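# Carry foam block from desk to counter behind shelving

## Task

Pick up the small foam block lying on the desk and set it down on the counter located behind the shelving. The stacked cartons must not be moved; any other object that gets in the way may be shifted. Only if the carton stacks close off every route to the counter, place the foam block on top of the low shelf instead. The task fails if the low shelf is not standing upright at the end, or if the robot has fallen or is left tilted. The block must stay where it is placed on its own, not because the robot is still holding it.

## Robot and tools

ROBOT. A wheeled base with a central column, a tilting head with cameras, and two six-joint arms, each ending in a two-finger parallel gripper. Folded, as at the start, it measures 0.73 m long, 0.62 m wide and 1.88 m tall, with its front 0.40 m ahead of the column. The base drives straight and turns in place; it cannot move sideways. A loose object may occasionally get a brief shove from outside.

FRAMES. Base frame: origin on the floor under the column, midway between the drive wheels; x forward, y left, z up. left_hand and right_hand are reported in this frame in metres: the point where the fingers meet (tips reach 8 mm further). The hand's z axis runs along the fingers (quat_wxyz maps (0,0,1) onto it) and its y axis across the opening. The odometry frame is the base frame as it was at scene start; base_odometry only integrates wheel rotation, so slip appears as travel. Heading is positive to the left, -3.142 to 3.142.

execute_actions. Arguments: "actions", a list with one action or empty (empty just reports state and images), and optional "cameras" (names from cam_head_left, cam_head_right, cam_left_wrist, cam_right_wrist, nav_camera, all; omitted or null means all, [] means none). An action may hold:
- "base": exactly one key. translate_m is a relative drive in metres from where the base last measured itself, -3 to 3, forward positive. rotate_rad is a relative turn in radians, -3.2 to 3.2, left (counter-clockwise from above) positive.
- "joints": a single dict for both arms and head, keyed by joint name, each value an absolute target. Ranges (radians unless noted): head_tilt_rad -0.61 to 1.308 (0 level, positive looks down); joint1 -2.879 to 2.879; joint2 0 to 3.141; joint3 0 to 3.019; joint4 -1.692 to 1.57; joint5 -1.57 to 1.57 (positive swings the hand to the robot's right); joint6 -2.094 to 2.094 (roll, clockwise seen from behind positive); gripper_m 0 to 0.093 metres of fingertip gap, 0 closed. Names are left_joint1_rad..left_joint6_rad, left_gripper_m and the same with right_.
- "speeds": optional caps for this action only, translate_m 0.05 to 0.8 m/s, rotate_rad 0.1 to 1 rad/s (defaults are the maxima). Arm speed cannot be capped.
Base and joint motions begin together. A base move needing over 8.667 s is refused; no action runs past 15 s. Any unknown key or out-of-range value rejects the whole call. Joints you omit may still be driving toward an earlier target. If a result reports a stop, the remaining motion calls in that same reply are skipped.

ARM GEOMETRY. With joint1 at -1.57 (left) or 1.57 (right) and joints 5, 6 at 0, the arm moves in a vertical forward plane 0.23 m beside the column. Let a = j2 - 0.35, b = 1.05 + j2 - j3, c = b - j4 (c = 1.57 means fingers straight down). Hand point: ahead = 0.12 + 0.39 sin a + 0.38 cos b + 0.25 cos c; up = 1.46 + 0.39 cos a - 0.38 sin b - 0.25 sin c. Example: j2, j3, j4 = 0.93, 0.78, 0.14 gives about 0.60 m ahead, 1.21 m up. Reality usually sits up to 5 cm lower and nearer the column (up to 12 cm with heavy or far loads); trust the reported hand position. Reach is about 1 m from the shoulder, lowest about 0.47 m up at 0.3 m ahead; the floor is out of reach. Per-arm lift guides (fingers down): 3.2 kg near 0.4 m ahead at 0.65-1.2 m up; 2 kg out to 0.6 m; 1 kg out to 0.8 m at 0.9-1.2 m up; 0.3 kg out to 0.6 m at 0.65-1.6 m up. Loads up to 0.2 kg tolerate fingers only 0.35 rad below horizontal.

GRIPPING. Fingers are 7 cm long; outside width is opening +1 cm at tips, +5 cm at base; the body is 10 by 7 cm, and the wrist camera sticks out 11 cm on one side. To grasp, command an opening smaller than the object; off_target is then normal. A reading staying 0.002 m or more above the target means something is held. Targets within about 0.03 rad of the current reading (0.08 for joints 2 and 3) may not move at all. For gentle contact, step about 0.05 rad per call from your last target.

OTHER TOOLS. wait: seconds 0 to 10, commands nothing, returns state and images. zoom_image: camera name and region [x0, y0, x1, y1] in that camera's latest image pixels, at most 504 by 504. read_manual: section "licences" (URDF notices only). finished_scene: scene number (integer 1 to 2); irreversible, so the goal must already hold stably.

RESULTS. base_status and joint_status per motion: done (within tolerance; for the base, wheels turned the commanded amount even if slipping), off_target (rested short, may still push), contact_stop (base only, wheel stalled), time_out (arm gave up at its time limit, still pushing toward a clipped target), not_followed (safety check blocked the arm for nearing the other arm, its body, or an obstacle; back each moved joint off by at least 0.05 rad, or move the other arm, or drive away), limit_stop_at_motor_heat. on_its_own lists uncommanded behaviour; its held at value is a target, not a position. motor_effort covers only left_wheel and right_wheel, percent, positive forward, bracket is peak. wheel_motors_off is 1 while overload shut the wheels off. If turned_by_wheels and turned_by_imu differ by over about 4% and 0.05 rad, the base hit or slipped and heading is off by that gap. base_tilt gives forward and right lean in degrees.

CAMERAS. Head cameras sit 1.47-1.58 m up looking forward, tilted by head_tilt_rad. Wrist fisheyes look along the fingers, angled 0.62 rad toward hand +x; closed fingertips are at image centre. nav_camera is at the base front, 0.23 m up, looking ahead. Calibration data is given per camera.

AVOID. Arms striking or pressing each other (can end the run). Pushing blocked arms for long, which overheats motors (MOTOR HOT at 85 °C, arm drops at 100 °C); relieve by resending the reported joint positions, though a carried load sinks a little each time. Base pressing for about 3 s triggers a 2 s wheel shutdown. After contact_stop, back up 0.05 m before turning. Table tops 0.30-1.20 m high can slide over the base and hit the column; a falling forward tilt of 0.5 degrees means back off. Drops, slams, toppling the low shelf, and tipping the robot.

Each tool is called after "Emit:" by a JSON object that holds its "method" and its "body", one argument or row to a line.

## Session

Emit:
{"method": "execute_actions", "body": {
  "actions": []
}}

Scene clock: 0.00 s.
base_odometry: x=+0.000 y=+0.000 heading=+0.000 (m, m, rad; odometry frame)
turned_by_wheels: +0.000 (rad since the last result)
turned_by_imu: +0.000 (rad since the last result)
base_tilt: forward=+0.0 right=-0.1 (deg)
base_status: not commanded
joint_positions: head_tilt_rad=+0.860 left_joint1_rad=-1.555 left_joint2_rad=+0.925 left_joint3_rad=+0.365 left_joint4_rad=-0.917 left_joint5_rad=-0.021 left_joint6_rad=+0.053 left_gripper_m=+0.095 right_joint1_rad=+1.584 right_joint2_rad=+0.875 right_joint3_rad=+0.383 right_joint4_rad=-0.936 right_joint5_rad=+0.000 right_joint6_rad=+0.079 right_gripper_m=+0.094
joint_status: not commanded
wheel_motors_off: 0
motor_effort: left_wheel=+0 right_wheel=+2 (%)
left_hand: x=+0.1201 y=+0.2311 z=+1.2545 quat_wxyz=(+0.459, -0.022, -0.888, -0.001) (m; base frame)
right_hand: x=+0.1365 y=-0.2228 z=+1.2549 quat_wxyz=(+0.437, -0.030, -0.899, +0.014) (m; base frame)
pictures: cam_head_left, cam_head_right, cam_left_wrist, cam_right_wrist, nav_camera
Images, in order (width x height): cam_head_left 672x504, cam_head_right 672x504, cam_left_wrist 616x616, cam_right_wrist 616x616, nav_camera 672x504.

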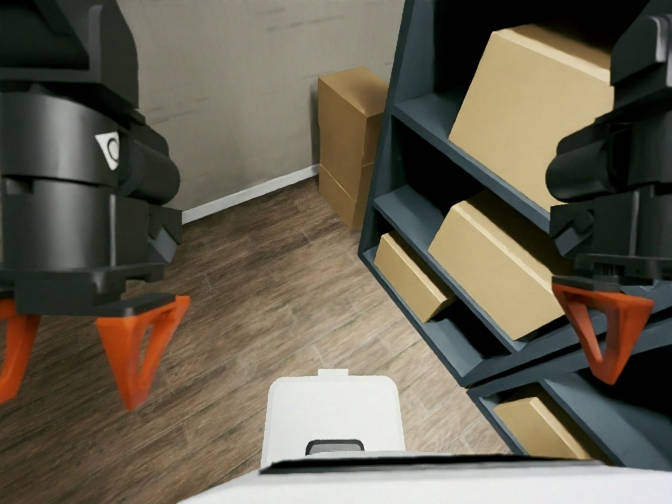

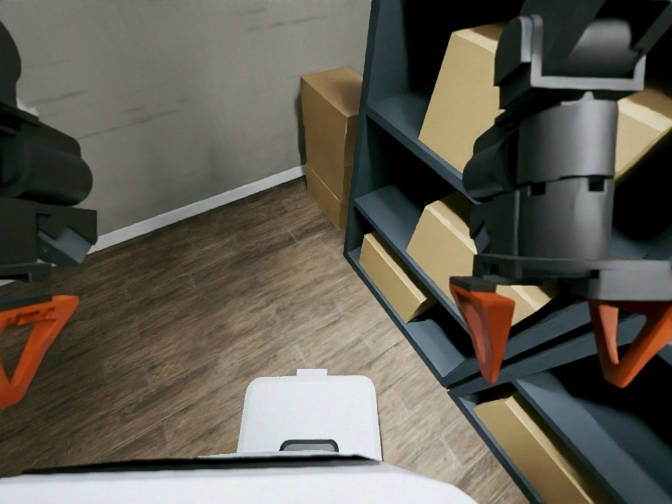

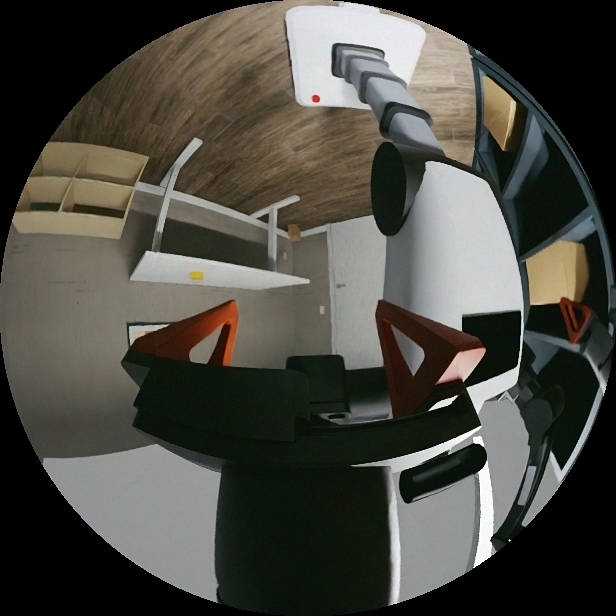

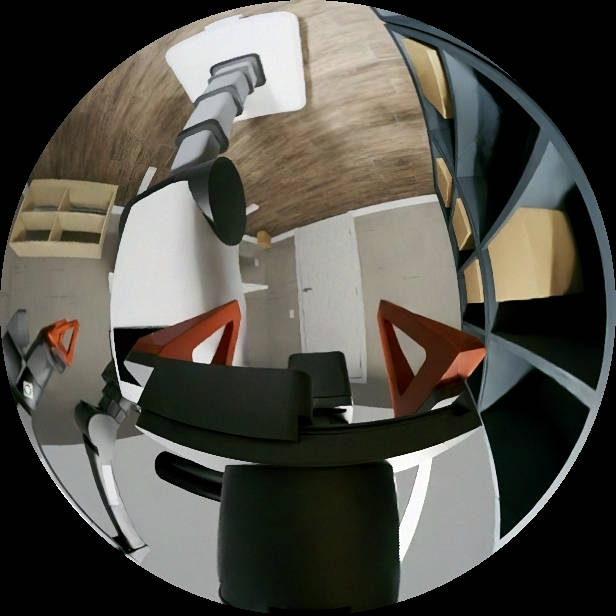

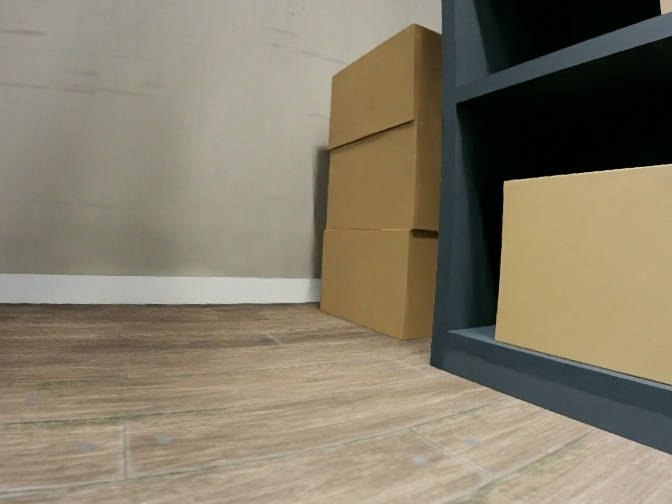

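Emit:
{"method": "execute_actions", "body": {
  "actions": [
    {"base":{"rotate_rad":1.2},"joints":{"head_tilt_rad":0.35},"speeds":{"rotate_rad":0.6}}
  ],
  "cameras": ["cam_head_left","cam_head_right","nav_camera"]
}}

Scene clock: 11.30 s.
base_odometry: x=+0.000 y=+0.000 heading=+1.199 (m, m, rad; odometry frame)
turned_by_wheels: +1.199 (rad since the last result)
turned_by_imu: +1.185 (rad since the last result)
base_tilt: forward=+0.0 right=-0.1 (deg)
base_status: done
joint_positions: head_tilt_rad=+0.369 left_joint1_rad=-1.555 left_joint2_rad=+0.925 left_joint3_rad=+0.365 left_joint4_rad=-0.917 left_joint5_rad=-0.021 left_joint6_rad=+0.053 left_gripper_m=+0.095 right_joint1_rad=+1.584 right_joint2_rad=+0.875 right_joint3_rad=+0.383 right_joint4_rad=-0.936 right_joint5_rad=+0.000 right_joint6_rad=+0.079 right_gripper_m=+0.094
joint_status: all done
wheel_motors_off: 0
motor_effort: left_wheel=-4(33) right_wheel=+5(49) (%)
left_hand: x=+0.1201 y=+0.2311 z=+1.2545 quat_wxyz=(+0.459, -0.022, -0.888, -0.001) (m; base frame)
right_hand: x=+0.1365 y=-0.2228 z=+1.2549 quat_wxyz=(+0.437, -0.030, -0.899, +0.014) (m; base frame)
pictures: cam_head_left, cam_head_right, nav_camera
camera_calibration (this result's frames):
cam_head_left: T_world_to_cam=[[-0.0368163, -0.999046, 0.0234947, 0.0124766], [-0.443745, -0.004722, -0.896141, 1.40134], [0.895397, -0.0434182, -0.443147, 0.55849], [0, 0, 0, 1]] pos_world=[0.122226, 0.0433305, 1.503]
cam_head_right: T_world_to_cam=[[-0.0314933, -0.999219, 0.0238596, -0.080943], [-0.45095, -0.00709884, -0.892521, 1.40017], [0.891994, -0.0388679, -0.450374, 0.571605], [0, 0, 0, 1]] pos_world=[0.11899, -0.0487231, 1.50905]
Images, in order (width x height): cam_head_left 672x504, cam_head_right 672x504, nav_camera 672x504.

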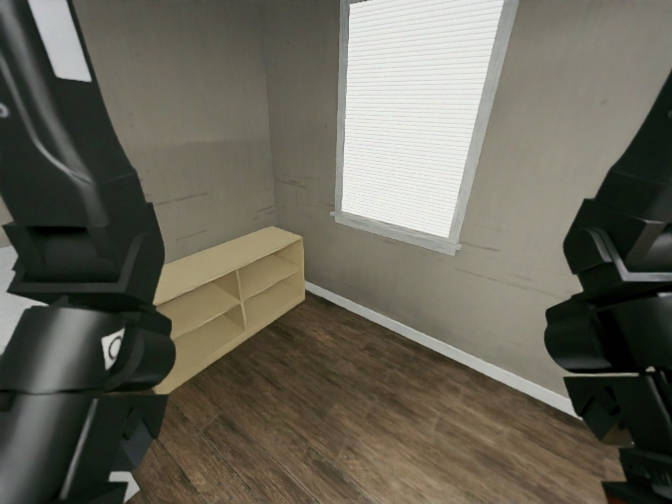

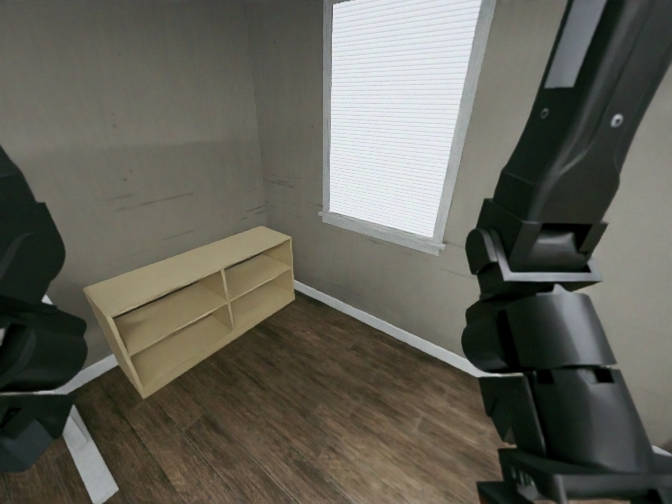

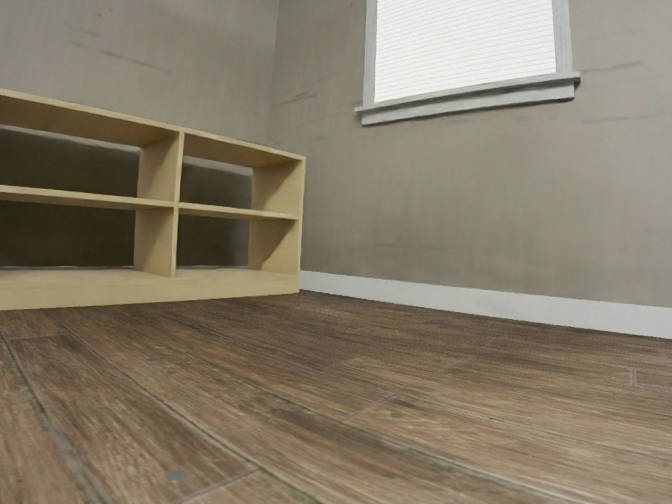

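Emit:
{"method": "execute_actions", "body": {
  "actions": [
    {"base":{"rotate_rad":1.2},"speeds":{"rotate_rad":0.6}}
  ],
  "cameras": ["cam_head_left","cam_head_right","nav_camera"]
}}

Scene clock: 18.37 s.
base_odometry: x=+0.000 y=+0.000 heading=+2.398 (m, m, rad; odometry frame)
turned_by_wheels: +1.199 (rad since the last result)
turned_by_imu: +1.188 (rad since the last result)
base_tilt: forward=+0.0 right=-0.1 (deg)
base_status: done
joint_positions: head_tilt_rad=+0.369 left_joint1_rad=-1.555 left_joint2_rad=+0.925 left_joint3_rad=+0.365 left_joint4_rad=-0.917 left_joint5_rad=-0.021 left_joint6_rad=+0.053 left_gripper_m=+0.095 right_joint1_rad=+1.584 right_joint2_rad=+0.875 right_joint3_rad=+0.383 right_joint4_rad=-0.936 right_joint5_rad=+0.000 right_joint6_rad=+0.079 right_gripper_m=+0.095
joint_status: not commanded
wheel_motors_off: 0
motor_effort: left_wheel=-4(27) right_wheel=+5(36) (%)
left_hand: x=+0.1201 y=+0.2311 z=+1.2545 quat_wxyz=(+0.459, -0.022, -0.888, -0.001) (m; base frame)
right_hand: x=+0.1365 y=-0.2228 z=+1.2549 quat_wxyz=(+0.437, -0.030, -0.899, +0.014) (m; base frame)
pictures: cam_head_left, cam_head_right, nav_camera
camera_calibration (this result's frames):
cam_head_left: T_world_to_cam=[[-0.0368172, -0.999046, 0.0234933, 0.0124787], [-0.443711, -0.004722, -0.896157, 1.40136], [0.895413, -0.0434182, -0.443114, 0.558438], [0, 0, 0, 1]] pos_world=[0.122227, 0.0433305, 1.503]
cam_head_right: T_world_to_cam=[[-0.0314942, -0.999219, 0.0238584, -0.0809411], [-0.450916, -0.00709884, -0.892538, 1.4002], [0.89201, -0.0388679, -0.450341, 0.571553], [0, 0, 0, 1]] pos_world=[0.118991, -0.0487231, 1.50905]
Images, in order (width x height): cam_head_left 672x504, cam_head_right 672x504, nav_camera 672x504.

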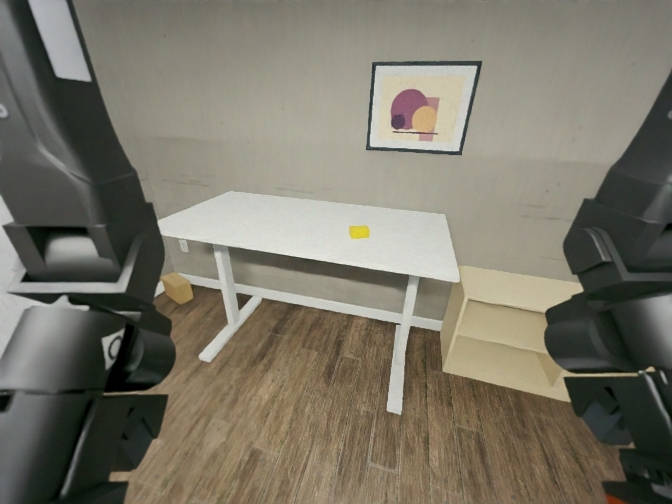

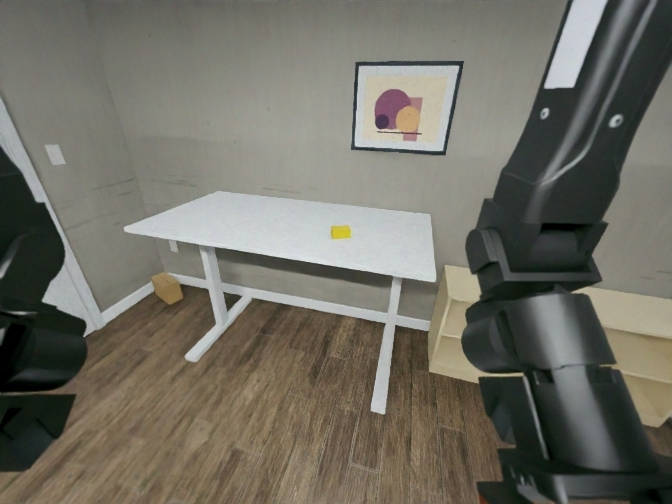

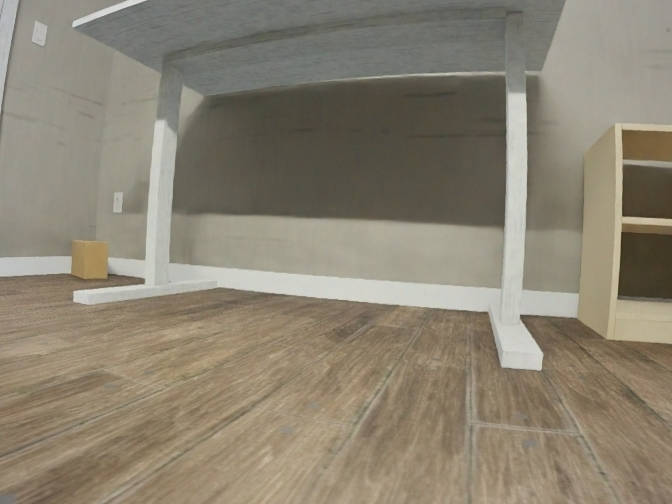

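Emit:
{"method": "execute_actions", "body": {
  "actions": [
    {"base":{"rotate_rad":1.2},"speeds":{"rotate_rad":0.6}}
  ],
  "cameras": ["cam_head_left","cam_head_right","nav_camera"]
}}

Emit:
{"method": "execute_actions", "body": {
  "actions": [
    {"base":{"rotate_rad":1.2},"speeds":{"rotate_rad":0.6}}
  ],
  "cameras": ["cam_head_left","cam_head_right","nav_camera"]
}}

Scene clock: 33.57 s.
base_odometry: x=+0.000 y=+0.000 heading=-2.686 (m, m, rad; odometry frame)
turned_by_wheels: +1.199 (rad since the last result)
turned_by_imu: +1.188 (rad since the last result)
base_tilt: forward=+0.0 right=-0.1 (deg)
base_status: done
joint_positions: head_tilt_rad=+0.369 left_joint1_rad=-1.555 left_joint2_rad=+0.925 left_joint3_rad=+0.365 left_joint4_rad=-0.917 left_joint5_rad=-0.021 left_joint6_rad=+0.053 left_gripper_m=+0.095 right_joint1_rad=+1.584 right_joint2_rad=+0.875 right_joint3_rad=+0.383 right_joint4_rad=-0.936 right_joint5_rad=+0.000 right_joint6_rad=+0.079 right_gripper_m=+0.095
joint_status: not commanded
wheel_motors_off: 0
motor_effort: left_wheel=-5(28) right_wheel=+4(32) (%)
left_hand: x=+0.1201 y=+0.2311 z=+1.2545 quat_wxyz=(+0.459, -0.022, -0.888, -0.001) (m; base frame)
right_hand: x=+0.1365 y=-0.2228 z=+1.2549 quat_wxyz=(+0.437, -0.030, -0.899, +0.014) (m; base frame)
pictures: cam_head_left, cam_head_right, nav_camera
camera_calibration (this result's frames):
cam_head_left: T_world_to_cam=[[-0.0368177, -0.999046, 0.0234925, 0.01248], [-0.443692, -0.004722, -0.896167, 1.40138], [0.895423, -0.0434182, -0.443095, 0.558407], [0, 0, 0, 1]] pos_world=[0.122228, 0.0433305, 1.503]
cam_head_right: T_world_to_cam=[[-0.0314947, -0.999219, 0.0238577, -0.08094], [-0.450897, -0.00709884, -0.892548, 1.40021], [0.89202, -0.0388679, -0.450321, 0.571522], [0, 0, 0, 1]] pos_world=[0.118992, -0.0487231, 1.50905]
Images, in order (width x height): cam_head_left 672x504, cam_head_right 672x504, nav_camera 672x504.

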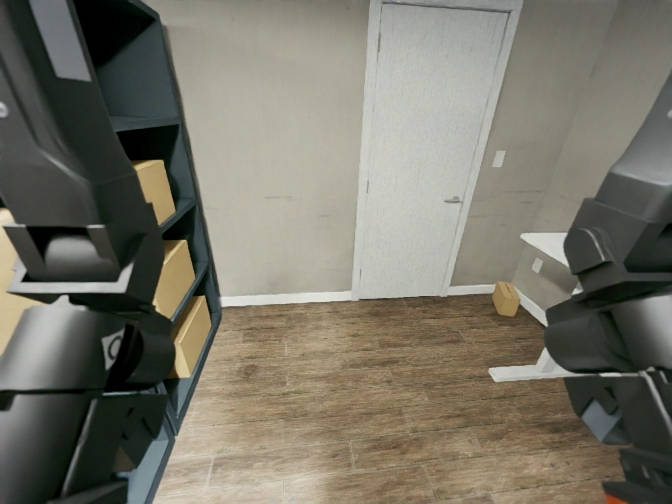

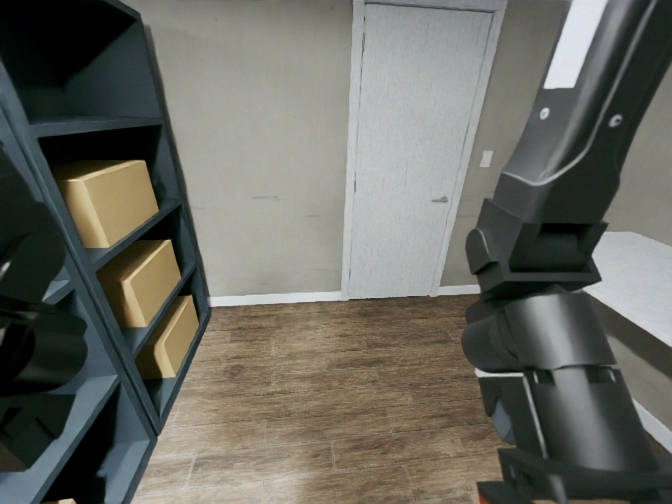

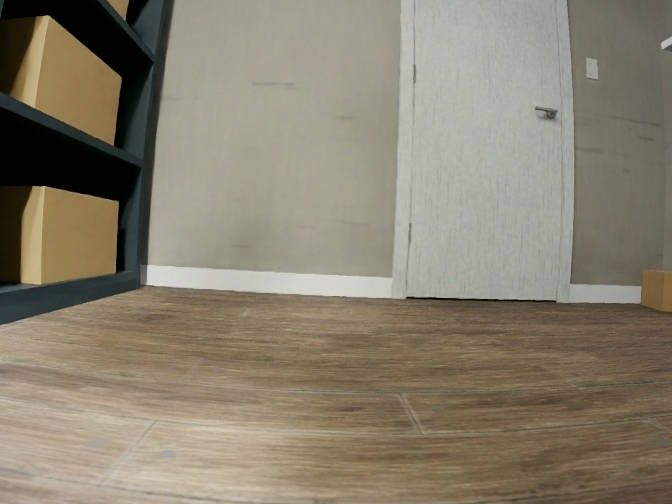

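Scene clock: 36.63 s.
base_odometry: x=+0.000 y=+0.000 heading=-1.487 (m, m, rad; odometry frame)
turned_by_wheels: +1.199 (rad since the last result)
turned_by_imu: +1.189 (rad since the last result)
base_tilt: forward=+0.0 right=-0.1 (deg)
base_status: done
joint_positions: head_tilt_rad=+0.369 left_joint1_rad=-1.555 left_joint2_rad=+0.925 left_joint3_rad=+0.365 left_joint4_rad=-0.917 left_joint5_rad=-0.021 left_joint6_rad=+0.053 left_gripper_m=+0.095 right_joint1_rad=+1.584 right_joint2_rad=+0.875 right_joint3_rad=+0.383 right_joint4_rad=-0.936 right_joint5_rad=+0.000 right_joint6_rad=+0.079 right_gripper_m=+0.095
joint_status: not commanded
wheel_motors_off: 0
motor_effort: left_wheel=-6(27) right_wheel=+4(32) (%)
left_hand: x=+0.1201 y=+0.2311 z=+1.2545 quat_wxyz=(+0.459, -0.022, -0.888, -0.001) (m; base frame)
right_hand: x=+0.1365 y=-0.2228 z=+1.2549 quat_wxyz=(+0.437, -0.030, -0.899, +0.014) (m; base frame)
pictures: cam_head_left, cam_head_right, nav_camera
camera_calibration (this result's frames):
cam_head_left: T_world_to_cam=[[-0.036818, -0.999046, 0.023492, 0.0124809], [-0.443679, -0.004722, -0.896174, 1.40139], [0.895429, -0.0434182, -0.443081, 0.558386], [0, 0, 0, 1]] pos_world=[0.122228, 0.0433305, 1.503]
cam_head_right: T_world_to_cam=[[-0.0314951, -0.999219, 0.0238573, -0.0809393], [-0.450884, -0.00709884, -0.892554, 1.40022], [0.892027, -0.0388679, -0.450308, 0.571502], [0, 0, 0, 1]] pos_world=[0.118993, -0.0487231, 1.50906]
Images, in order (width x height): cam_head_left 672x504, cam_head_right 672x504, nav_camera 672x504.

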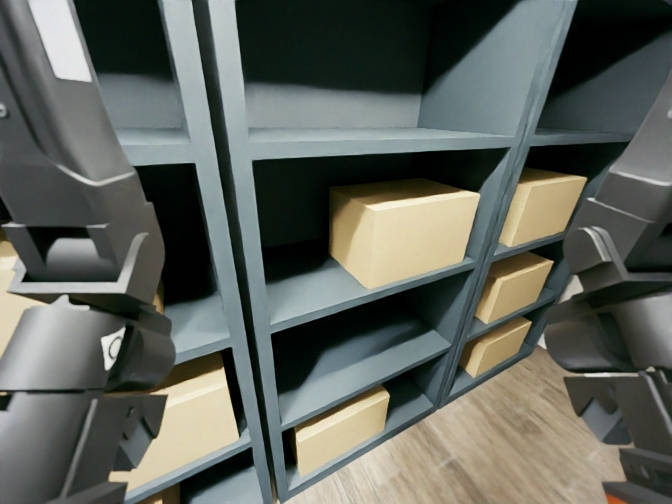

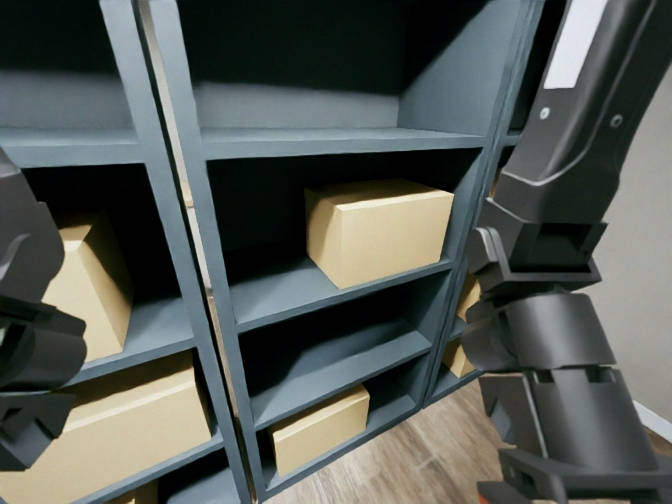

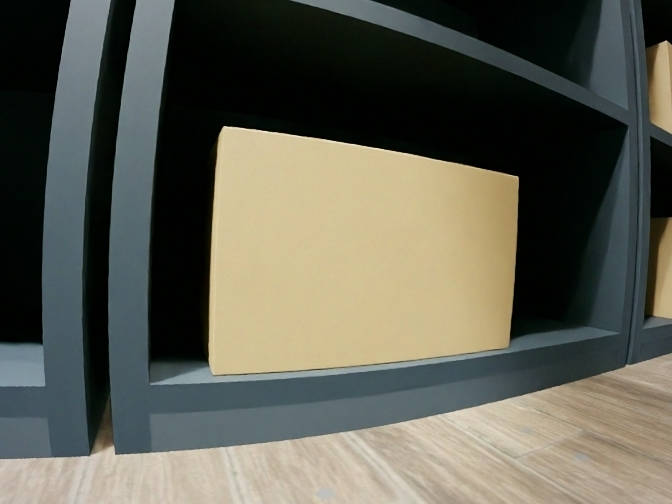

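Emit:
{"method": "execute_actions", "body": {
  "actions": [
    {"base":{"rotate_rad":-2.34},"joints":{"head_tilt_rad":0.5},"speeds":{"rotate_rad":0.7}}
  ],
  "cameras": ["cam_head_left","cam_head_right","nav_camera"]
}}

Scene clock: 108.97 s.
base_odometry: x=+0.000 y=+0.000 heading=+2.457 (m, m, rad; odometry frame)
turned_by_wheels: -2.339 (rad since the last result)
turned_by_imu: -2.319 (rad since the last result)
base_tilt: forward=+0.1 right=-0.1 (deg)
base_status: done
joint_positions: head_tilt_rad=+0.504 left_joint1_rad=-1.555 left_joint2_rad=+0.925 left_joint3_rad=+0.365 left_joint4_rad=-0.917 left_joint5_rad=-0.021 left_joint6_rad=+0.053 left_gripper_m=+0.095 right_joint1_rad=+1.584 right_joint2_rad=+0.875 right_joint3_rad=+0.383 right_joint4_rad=-0.936 right_joint5_rad=+0.000 right_joint6_rad=+0.079 right_gripper_m=+0.095
joint_status: all done
wheel_motors_off: 0
motor_effort: left_wheel=+4(32) right_wheel=-4(40) (%)
left_hand: x=+0.1201 y=+0.2311 z=+1.2545 quat_wxyz=(+0.459, -0.022, -0.888, -0.001) (m; base frame)
right_hand: x=+0.1365 y=-0.2228 z=+1.2549 quat_wxyz=(+0.437, -0.030, -0.899, +0.014) (m; base frame)
pictures: cam_head_left, cam_head_right, nav_camera
camera_calibration (this result's frames):
cam_head_left: T_world_to_cam=[[-0.0333183, -0.999046, 0.0282371, 0.00499836], [-0.560346, -0.004722, -0.828245, 1.30261], [0.827588, -0.0434182, -0.559654, 0.7413], [0, 0, 0, 1]] pos_world=[0.116587, 0.0433305, 1.49361]
cam_head_right: T_world_to_cam=[[-0.0279946, -0.999219, 0.0278821, -0.0873126], [-0.566998, -0.00709884, -0.823689, 1.29997], [0.823243, -0.0388679, -0.566356, 0.753655], [0, 0, 0, 1]] pos_world=[0.114196, -0.0487231, 1.50005]
Images, in order (width x height): cam_head_left 672x504, cam_head_right 672x504, nav_camera 672x504.

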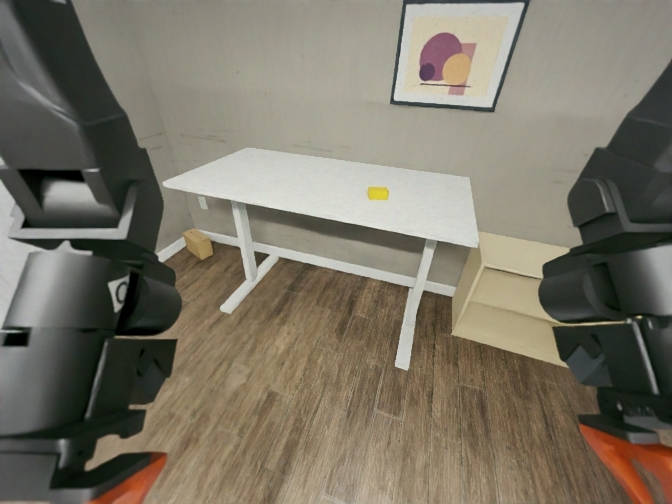

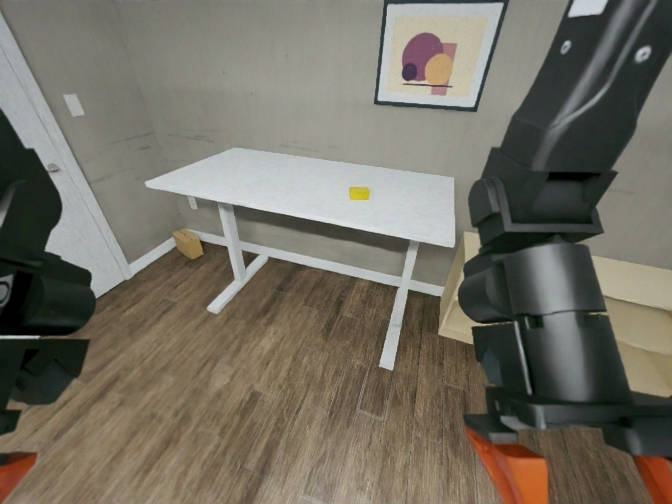

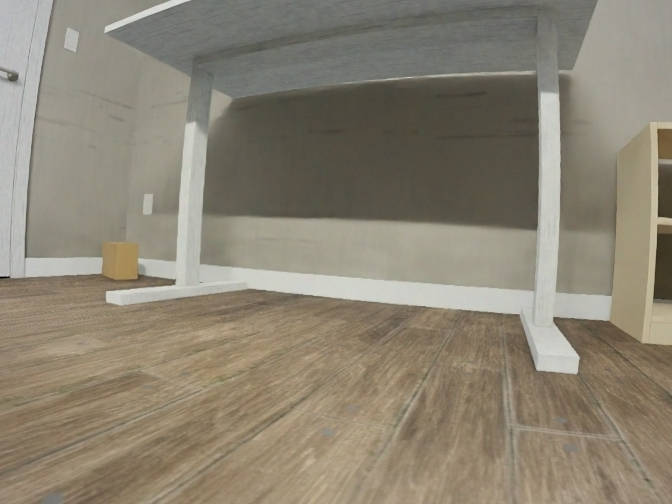

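Emit:
{"method": "execute_actions", "body": {
  "actions": [
    {"base":{"translate_m":0.75},"joints":{"head_tilt_rad":0.8},"speeds":{"translate_m":0.4}}
  ],
  "cameras": ["cam_head_left","cam_head_right","nav_camera"]
}}

Scene clock: 127.70 s.
base_odometry: x=-0.581 y=+0.475 heading=+2.457 (m, m, rad; odometry frame)
turned_by_wheels: +0.000 (rad since the last result)
turned_by_imu: -0.002 (rad since the last result)
base_tilt: forward=+0.1 right=-0.1 (deg)
base_status: done
joint_positions: head_tilt_rad=+0.802 left_joint1_rad=-1.555 left_joint2_rad=+0.925 left_joint3_rad=+0.364 left_joint4_rad=-0.917 left_joint5_rad=-0.021 left_joint6_rad=+0.053 left_gripper_m=+0.095 right_joint1_rad=+1.584 right_joint2_rad=+0.875 right_joint3_rad=+0.383 right_joint4_rad=-0.936 right_joint5_rad=+0.000 right_joint6_rad=+0.079 right_gripper_m=+0.095
joint_status: all done
wheel_motors_off: 0
motor_effort: left_wheel=+0(56) right_wheel=+1(52) (%)
left_hand: x=+0.1195 y=+0.2311 z=+1.2548 quat_wxyz=(+0.460, -0.022, -0.888, -0.001) (m; base frame)
right_hand: x=+0.1365 y=-0.2228 z=+1.2549 quat_wxyz=(+0.437, -0.030, -0.899, +0.014) (m; base frame)
pictures: cam_head_left, cam_head_right, nav_camera
camera_calibration (this result's frames):
cam_head_left: T_world_to_cam=[[-0.0235502, -0.999046, 0.0367808, -0.00864742], [-0.778982, -0.004722, -0.627029, 1.00367], [0.626604, -0.0434182, -0.778127, 1.0878], [0, 0, 0, 1]] pos_world=[0.100016, 0.0433305, 1.47609]
cam_head_right: T_world_to_cam=[[-0.0185658, -0.999219, 0.0348772, -0.0985565], [-0.784001, -0.00709884, -0.620719, 0.998249], [0.620481, -0.0388679, -0.783257, 1.09782], [0, 0, 0, 1]] pos_world=[0.0996213, -0.0487231, 1.48295]
Images, in order (width x height): cam_head_left 672x504, cam_head_right 672x504, nav_camera 672x504.

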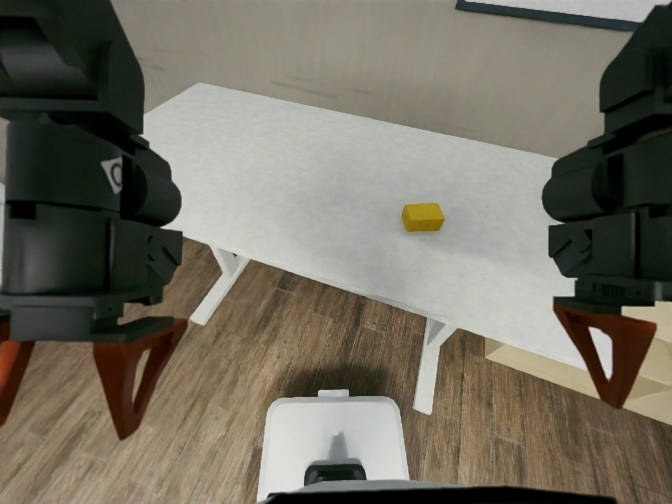

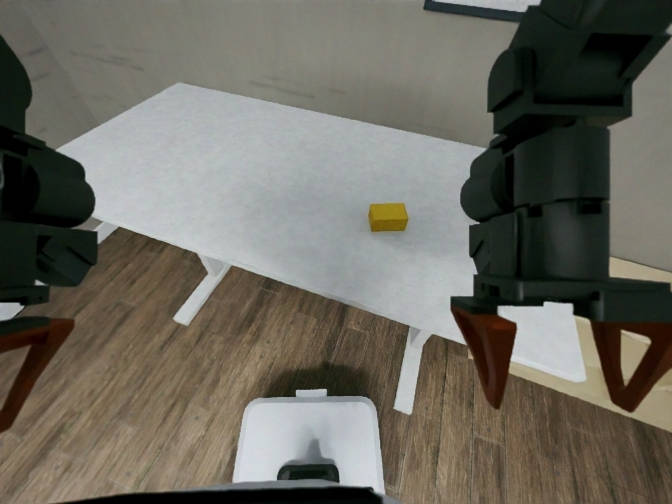

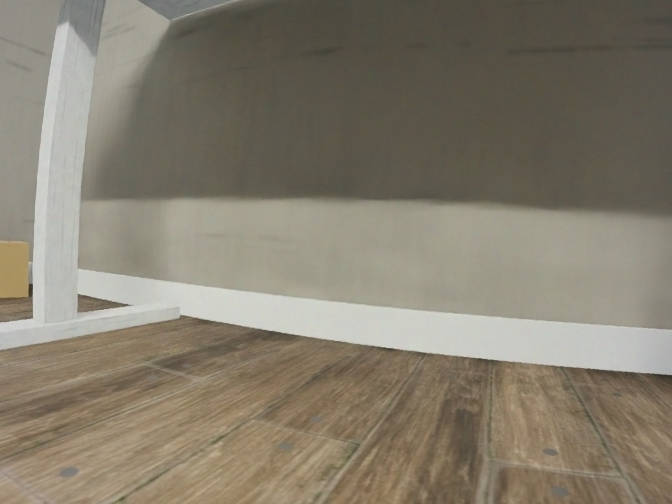

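Emit:
{"method": "zoom_image", "body": {
  "camera": "cam_head_left",
  "region": [360, 170, 480, 260]
}}

Region (360, 170, 480, 260) of cam_head_left's 672x504 image, scaled by 4.200, with more detail than that image has; it fills the top 378 rows of this view, and the rest is white.

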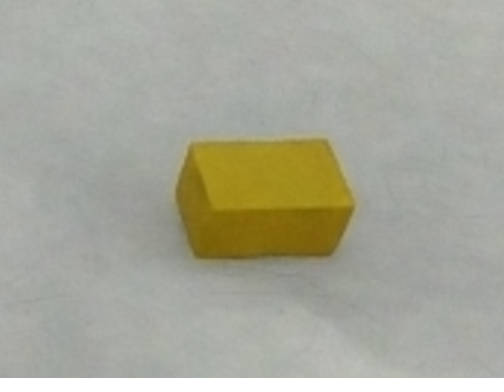

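Emit:
{"method": "execute_actions", "body": {
  "actions": [
    {"joints":{"right_joint1_rad":1.57,"right_joint2_rad":1.263,"right_joint3_rad":1.27,"right_joint4_rad":-0.527,"right_joint5_rad":0,"right_joint6_rad":1.57,"right_gripper_m":0.093}}
  ],
  "cameras": ["cam_head_left","cam_head_right","cam_right_wrist"]
}}

Scene clock: 175.60 s.
base_odometry: x=-0.581 y=+0.475 heading=+2.457 (m, m, rad; odometry frame)
turned_by_wheels: +0.000 (rad since the last result)
turned_by_imu: -0.001 (rad since the last result)
base_tilt: forward=+0.1 right=+0.0 (deg)
base_status: not commanded
joint_positions: head_tilt_rad=+0.802 left_joint1_rad=-1.555 left_joint2_rad=+0.925 left_joint3_rad=+0.364 left_joint4_rad=-0.917 left_joint5_rad=-0.021 left_joint6_rad=+0.053 left_gripper_m=+0.095 right_joint1_rad=+1.581 right_joint2_rad=+1.265 right_joint3_rad=+1.263 right_joint4_rad=-0.534 right_joint5_rad=+0.000 right_joint6_rad=+1.557 right_gripper_m=+0.093
joint_status: all done
wheel_motors_off: 0
motor_effort: left_wheel=+2(3) right_wheel=+0(1) (%)
left_hand: x=+0.1195 y=+0.2311 z=+1.2548 quat_wxyz=(+0.460, -0.022, -0.888, -0.001) (m; base frame)
right_hand: x=+0.6170 y=-0.2198 z=+1.1126 quat_wxyz=(+0.008, -0.700, -0.714, +0.001) (m; base frame)
pictures: cam_head_left, cam_head_right, cam_right_wrist
camera_calibration (this result's frames):
cam_head_left: T_world_to_cam=[[-0.0235501, -0.999046, 0.0367808, -0.00864742], [-0.778982, -0.004722, -0.627028, 1.00367], [0.626604, -0.0434182, -0.778128, 1.0878], [0, 0, 0, 1]] pos_world=[0.100016, 0.0433305, 1.47609]
cam_head_right: T_world_to_cam=[[-0.0185658, -0.999219, 0.0348772, -0.0985565], [-0.784001, -0.00709884, -0.620718, 0.998249], [0.620481, -0.0388679, -0.783257, 1.09782], [0, 0, 0, 1]] pos_world=[0.0996213, -0.0487231, 1.48295]
cam_right_wrist: T_world_to_cam=[[-0.999927, -0.0119007, 0.00199128, 0.616216], [-0.00828369, 0.797057, 0.603847, -0.485082], [-0.00877336, 0.603787, -0.797097, 1.14366], [0, 0, 0, 1]] pos_world=[0.622187, -0.296555, 1.2033]
Images, in order (width x height): cam_head_left 672x504, cam_head_right 672x504, cam_right_wrist 616x616.

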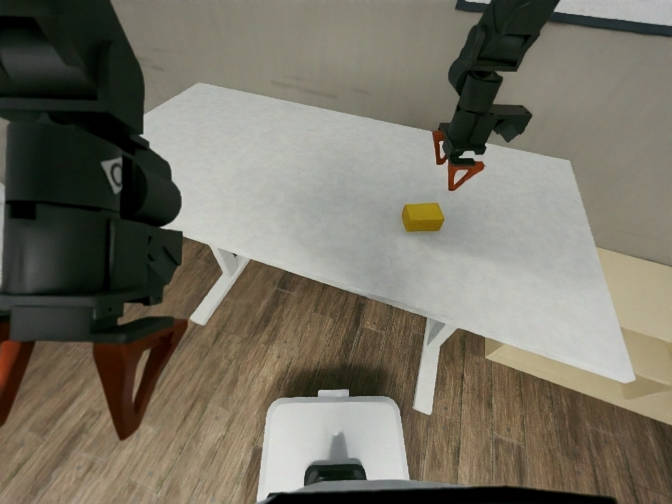

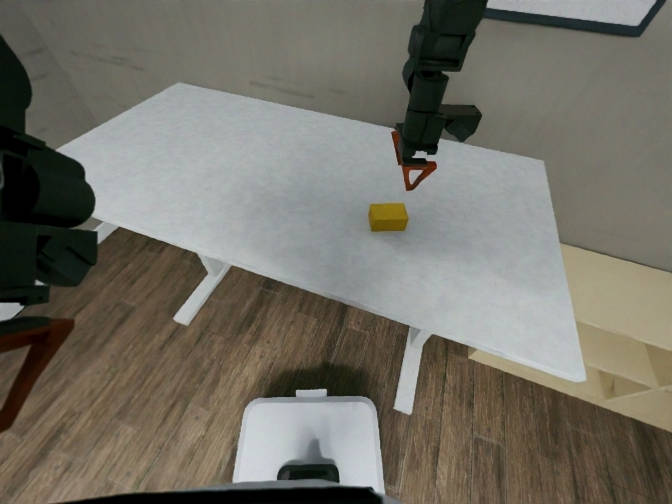

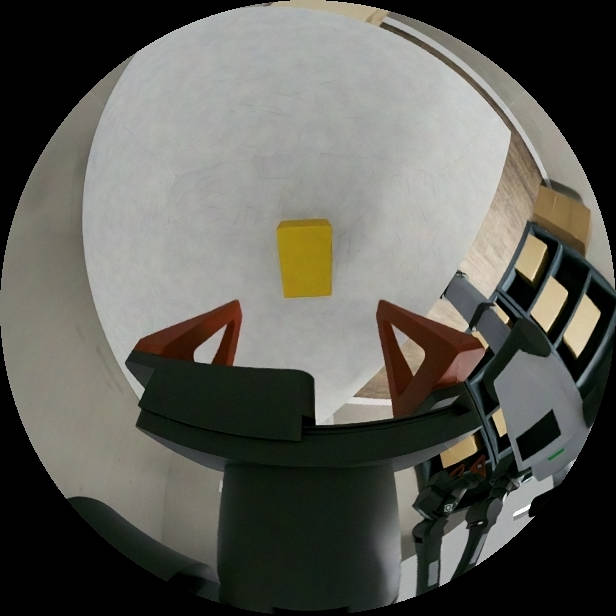

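Emit:
{"method": "execute_actions", "body": {
  "actions": [
    {"joints":{"right_joint1_rad":1.53,"right_joint2_rad":1.452,"right_joint3_rad":1.357,"right_joint4_rad":-0.425}}
  ],
  "cameras": ["cam_head_left","cam_right_wrist"]
}}

Scene clock: 209.07 s.
base_odometry: x=-0.581 y=+0.475 heading=+2.457 (m, m, rad; odometry frame)
turned_by_wheels: +0.000 (rad since the last result)
turned_by_imu: -0.001 (rad since the last result)
base_tilt: forward=+0.0 right=-0.1 (deg)
base_status: not commanded
joint_positions: head_tilt_rad=+0.802 left_joint1_rad=-1.555 left_joint2_rad=+0.925 left_joint3_rad=+0.364 left_joint4_rad=-0.917 left_joint5_rad=-0.021 left_joint6_rad=+0.053 left_gripper_m=+0.095 right_joint1_rad=+1.532 right_joint2_rad=+1.464 right_joint3_rad=+1.347 right_joint4_rad=-0.429 right_joint5_rad=+0.000 right_joint6_rad=+1.557 right_gripper_m=+0.093
joint_status: all done
wheel_motors_off: 0
motor_effort: left_wheel=+0(1) right_wheel=+1(1) (%)
left_hand: x=+0.1195 y=+0.2311 z=+1.2548 quat_wxyz=(+0.460, -0.022, -0.888, -0.001) (m; base frame)
right_hand: x=+0.6151 y=-0.2505 z=+1.0286 quat_wxyz=(-0.004, -0.709, -0.705, +0.020) (m; base frame)
pictures: cam_head_left, cam_right_wrist
camera_calibration (this result's frames):
cam_head_left: T_world_to_cam=[[-0.0235502, -0.999046, 0.0367808, -0.00864741], [-0.778982, -0.004722, -0.627029, 1.00367], [0.626604, -0.0434182, -0.778127, 1.0878], [0, 0, 0, 1]] pos_world=[0.100016, 0.0433305, 1.47609]
cam_right_wrist: T_world_to_cam=[[-0.999843, 0.0134956, 0.0114903, 0.610627], [0.0176369, 0.821907, 0.569349, -0.384096], [-0.00176026, 0.569462, -0.822016, 1.10786], [0, 0, 0, 1]] pos_world=[0.619256, -0.323432, 1.12234]
Images, in order (width x height): cam_head_left 672x504, cam_right_wrist 616x616.

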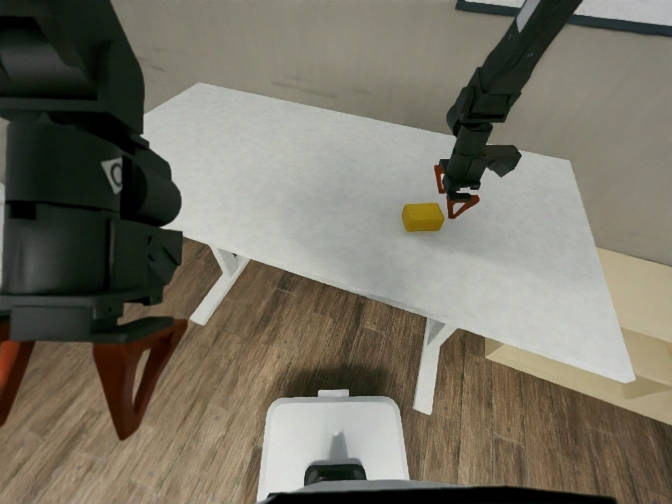

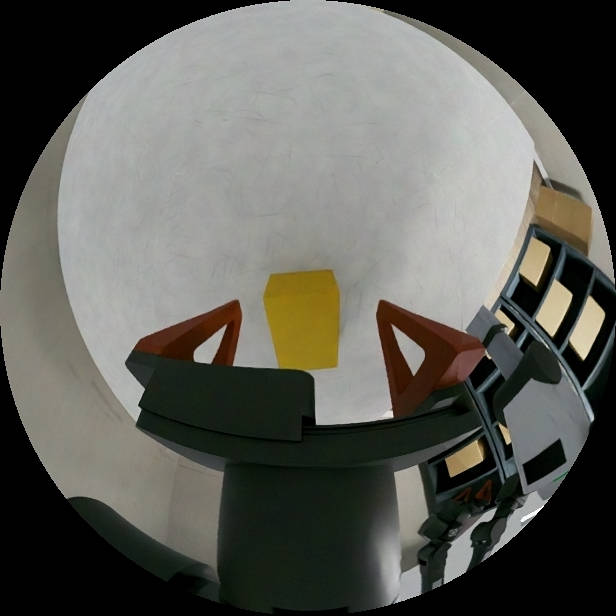

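Emit:
{"method": "execute_actions", "body": {
  "actions": [
    {"joints":{"right_joint1_rad":1.605}}
  ],
  "cameras": ["cam_head_left","cam_right_wrist"]
}}

Scene clock: 233.93 s.
base_odometry: x=-0.581 y=+0.475 heading=+2.457 (m, m, rad; odometry frame)
turned_by_wheels: +0.000 (rad since the last result)
turned_by_imu: -0.001 (rad since the last result)
base_tilt: forward=+0.0 right=-0.1 (deg)
base_status: not commanded
joint_positions: head_tilt_rad=+0.802 left_joint1_rad=-1.555 left_joint2_rad=+0.925 left_joint3_rad=+0.364 left_joint4_rad=-0.917 left_joint5_rad=-0.021 left_joint6_rad=+0.053 left_gripper_m=+0.095 right_joint1_rad=+1.612 right_joint2_rad=+1.464 right_joint3_rad=+1.347 right_joint4_rad=-0.429 right_joint5_rad=+0.000 right_joint6_rad=+1.557 right_gripper_m=+0.093
joint_status: all done
wheel_motors_off: 0
motor_effort: left_wheel=+1(2) right_wheel=+1(1) (%)
left_hand: x=+0.1195 y=+0.2311 z=+1.2548 quat_wxyz=(+0.460, -0.022, -0.888, -0.001) (m; base frame)
right_hand: x=+0.6151 y=-0.1994 z=+1.0286 quat_wxyz=(+0.020, -0.695, -0.719, -0.005) (m; base frame)
pictures: cam_head_left, cam_right_wrist
camera_calibration (this result's frames):
cam_head_left: T_world_to_cam=[[-0.0235502, -0.999046, 0.0367808, -0.00864742], [-0.778982, -0.004722, -0.627029, 1.00367], [0.626604, -0.0434182, -0.778127, 1.0878], [0, 0, 0, 1]] pos_world=[0.100016, 0.0433305, 1.47609]
cam_right_wrist: T_world_to_cam=[[-0.999565, -0.0273498, 0.0110095, 0.602115], [-0.0144728, 0.780519, 0.624964, -0.471826], [-0.0256858, 0.624533, -0.780576, 1.06182], [0, 0, 0, 1]] pos_world=[0.622298, -0.278403, 1.11707]
Images, in order (width x height): cam_head_left 672x504, cam_right_wrist 616x616.

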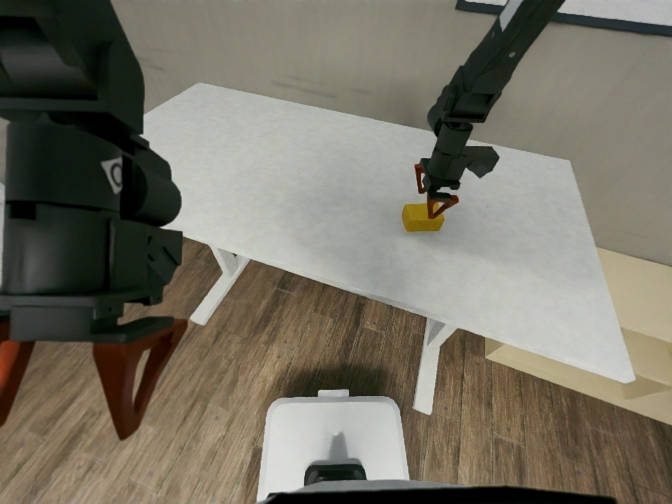

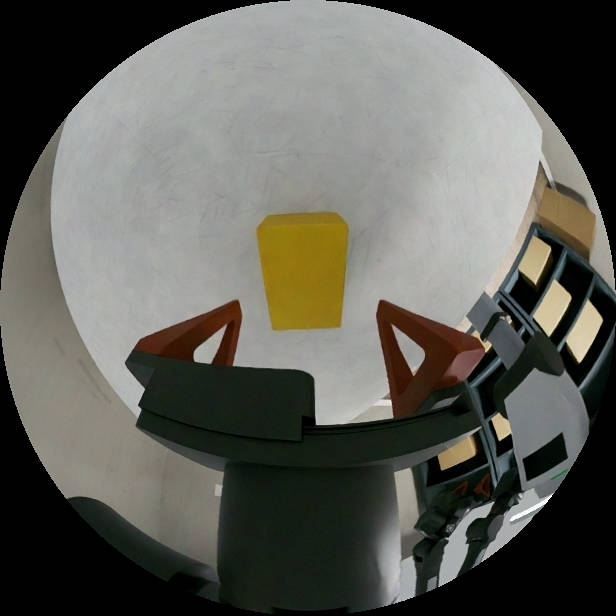

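Emit:
{"method": "execute_actions", "body": {
  "actions": [
    {"joints":{"right_joint1_rad":1.605,"right_joint2_rad":1.552,"right_joint3_rad":1.426,"right_joint4_rad":-0.394}}
  ],
  "cameras": ["cam_head_left","cam_right_wrist"]
}}

Scene clock: 258.27 s.
base_odometry: x=-0.581 y=+0.475 heading=+2.457 (m, m, rad; odometry frame)
turned_by_wheels: +0.000 (rad since the last result)
turned_by_imu: -0.001 (rad since the last result)
base_tilt: forward=+0.0 right=-0.1 (deg)
base_status: not commanded
joint_positions: head_tilt_rad=+0.802 left_joint1_rad=-1.555 left_joint2_rad=+0.925 left_joint3_rad=+0.364 left_joint4_rad=-0.917 left_joint5_rad=-0.021 left_joint6_rad=+0.053 left_gripper_m=+0.095 right_joint1_rad=+1.612 right_joint2_rad=+1.531 right_joint3_rad=+1.420 right_joint4_rad=-0.404 right_joint5_rad=+0.000 right_joint6_rad=+1.557 right_gripper_m=+0.093
joint_status: all done
wheel_motors_off: 0
motor_effort: left_wheel=+0(3) right_wheel=+1(4) (%)
left_hand: x=+0.1195 y=+0.2311 z=+1.2548 quat_wxyz=(+0.460, -0.022, -0.888, -0.001) (m; base frame)
right_hand: x=+0.6351 y=-0.1981 z=+1.0057 quat_wxyz=(+0.010, -0.695, -0.719, -0.015) (m; base frame)
pictures: cam_head_left, cam_right_wrist
camera_calibration (this result's frames):
cam_head_left: T_world_to_cam=[[-0.0235502, -0.999046, 0.0367808, -0.00864742], [-0.778982, -0.004722, -0.627029, 1.00367], [0.626604, -0.0434182, -0.778127, 1.0878], [0, 0, 0, 1]] pos_world=[0.100016, 0.0433305, 1.47609]
cam_right_wrist: T_world_to_cam=[[-0.999472, -0.0262803, -0.0191062, 0.652811], [-0.0324564, 0.780159, 0.624739, -0.446608], [-0.00151247, 0.625029, -0.7806, 1.02847], [0, 0, 0, 1]] pos_world=[0.639527, -0.277243, 1.09431]
Images, in order (width x height): cam_head_left 672x504, cam_right_wrist 616x616.

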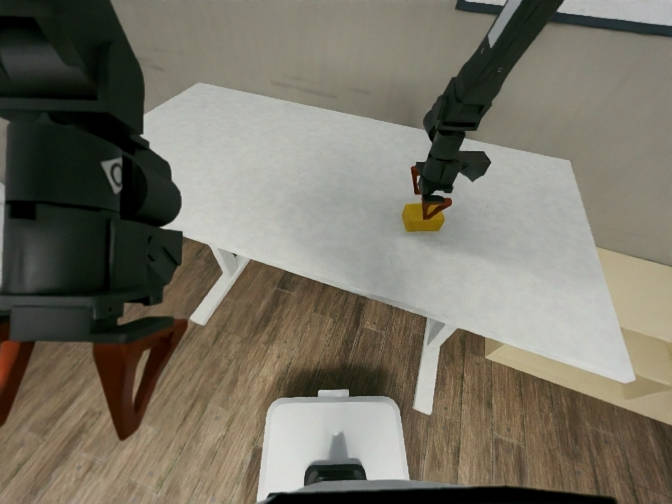

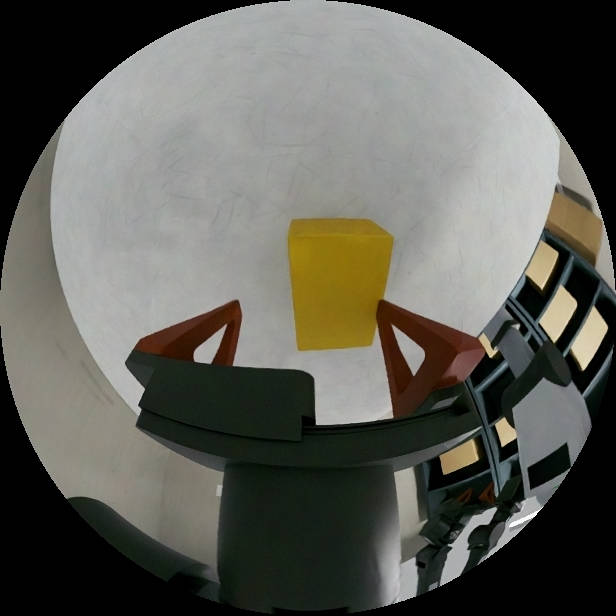

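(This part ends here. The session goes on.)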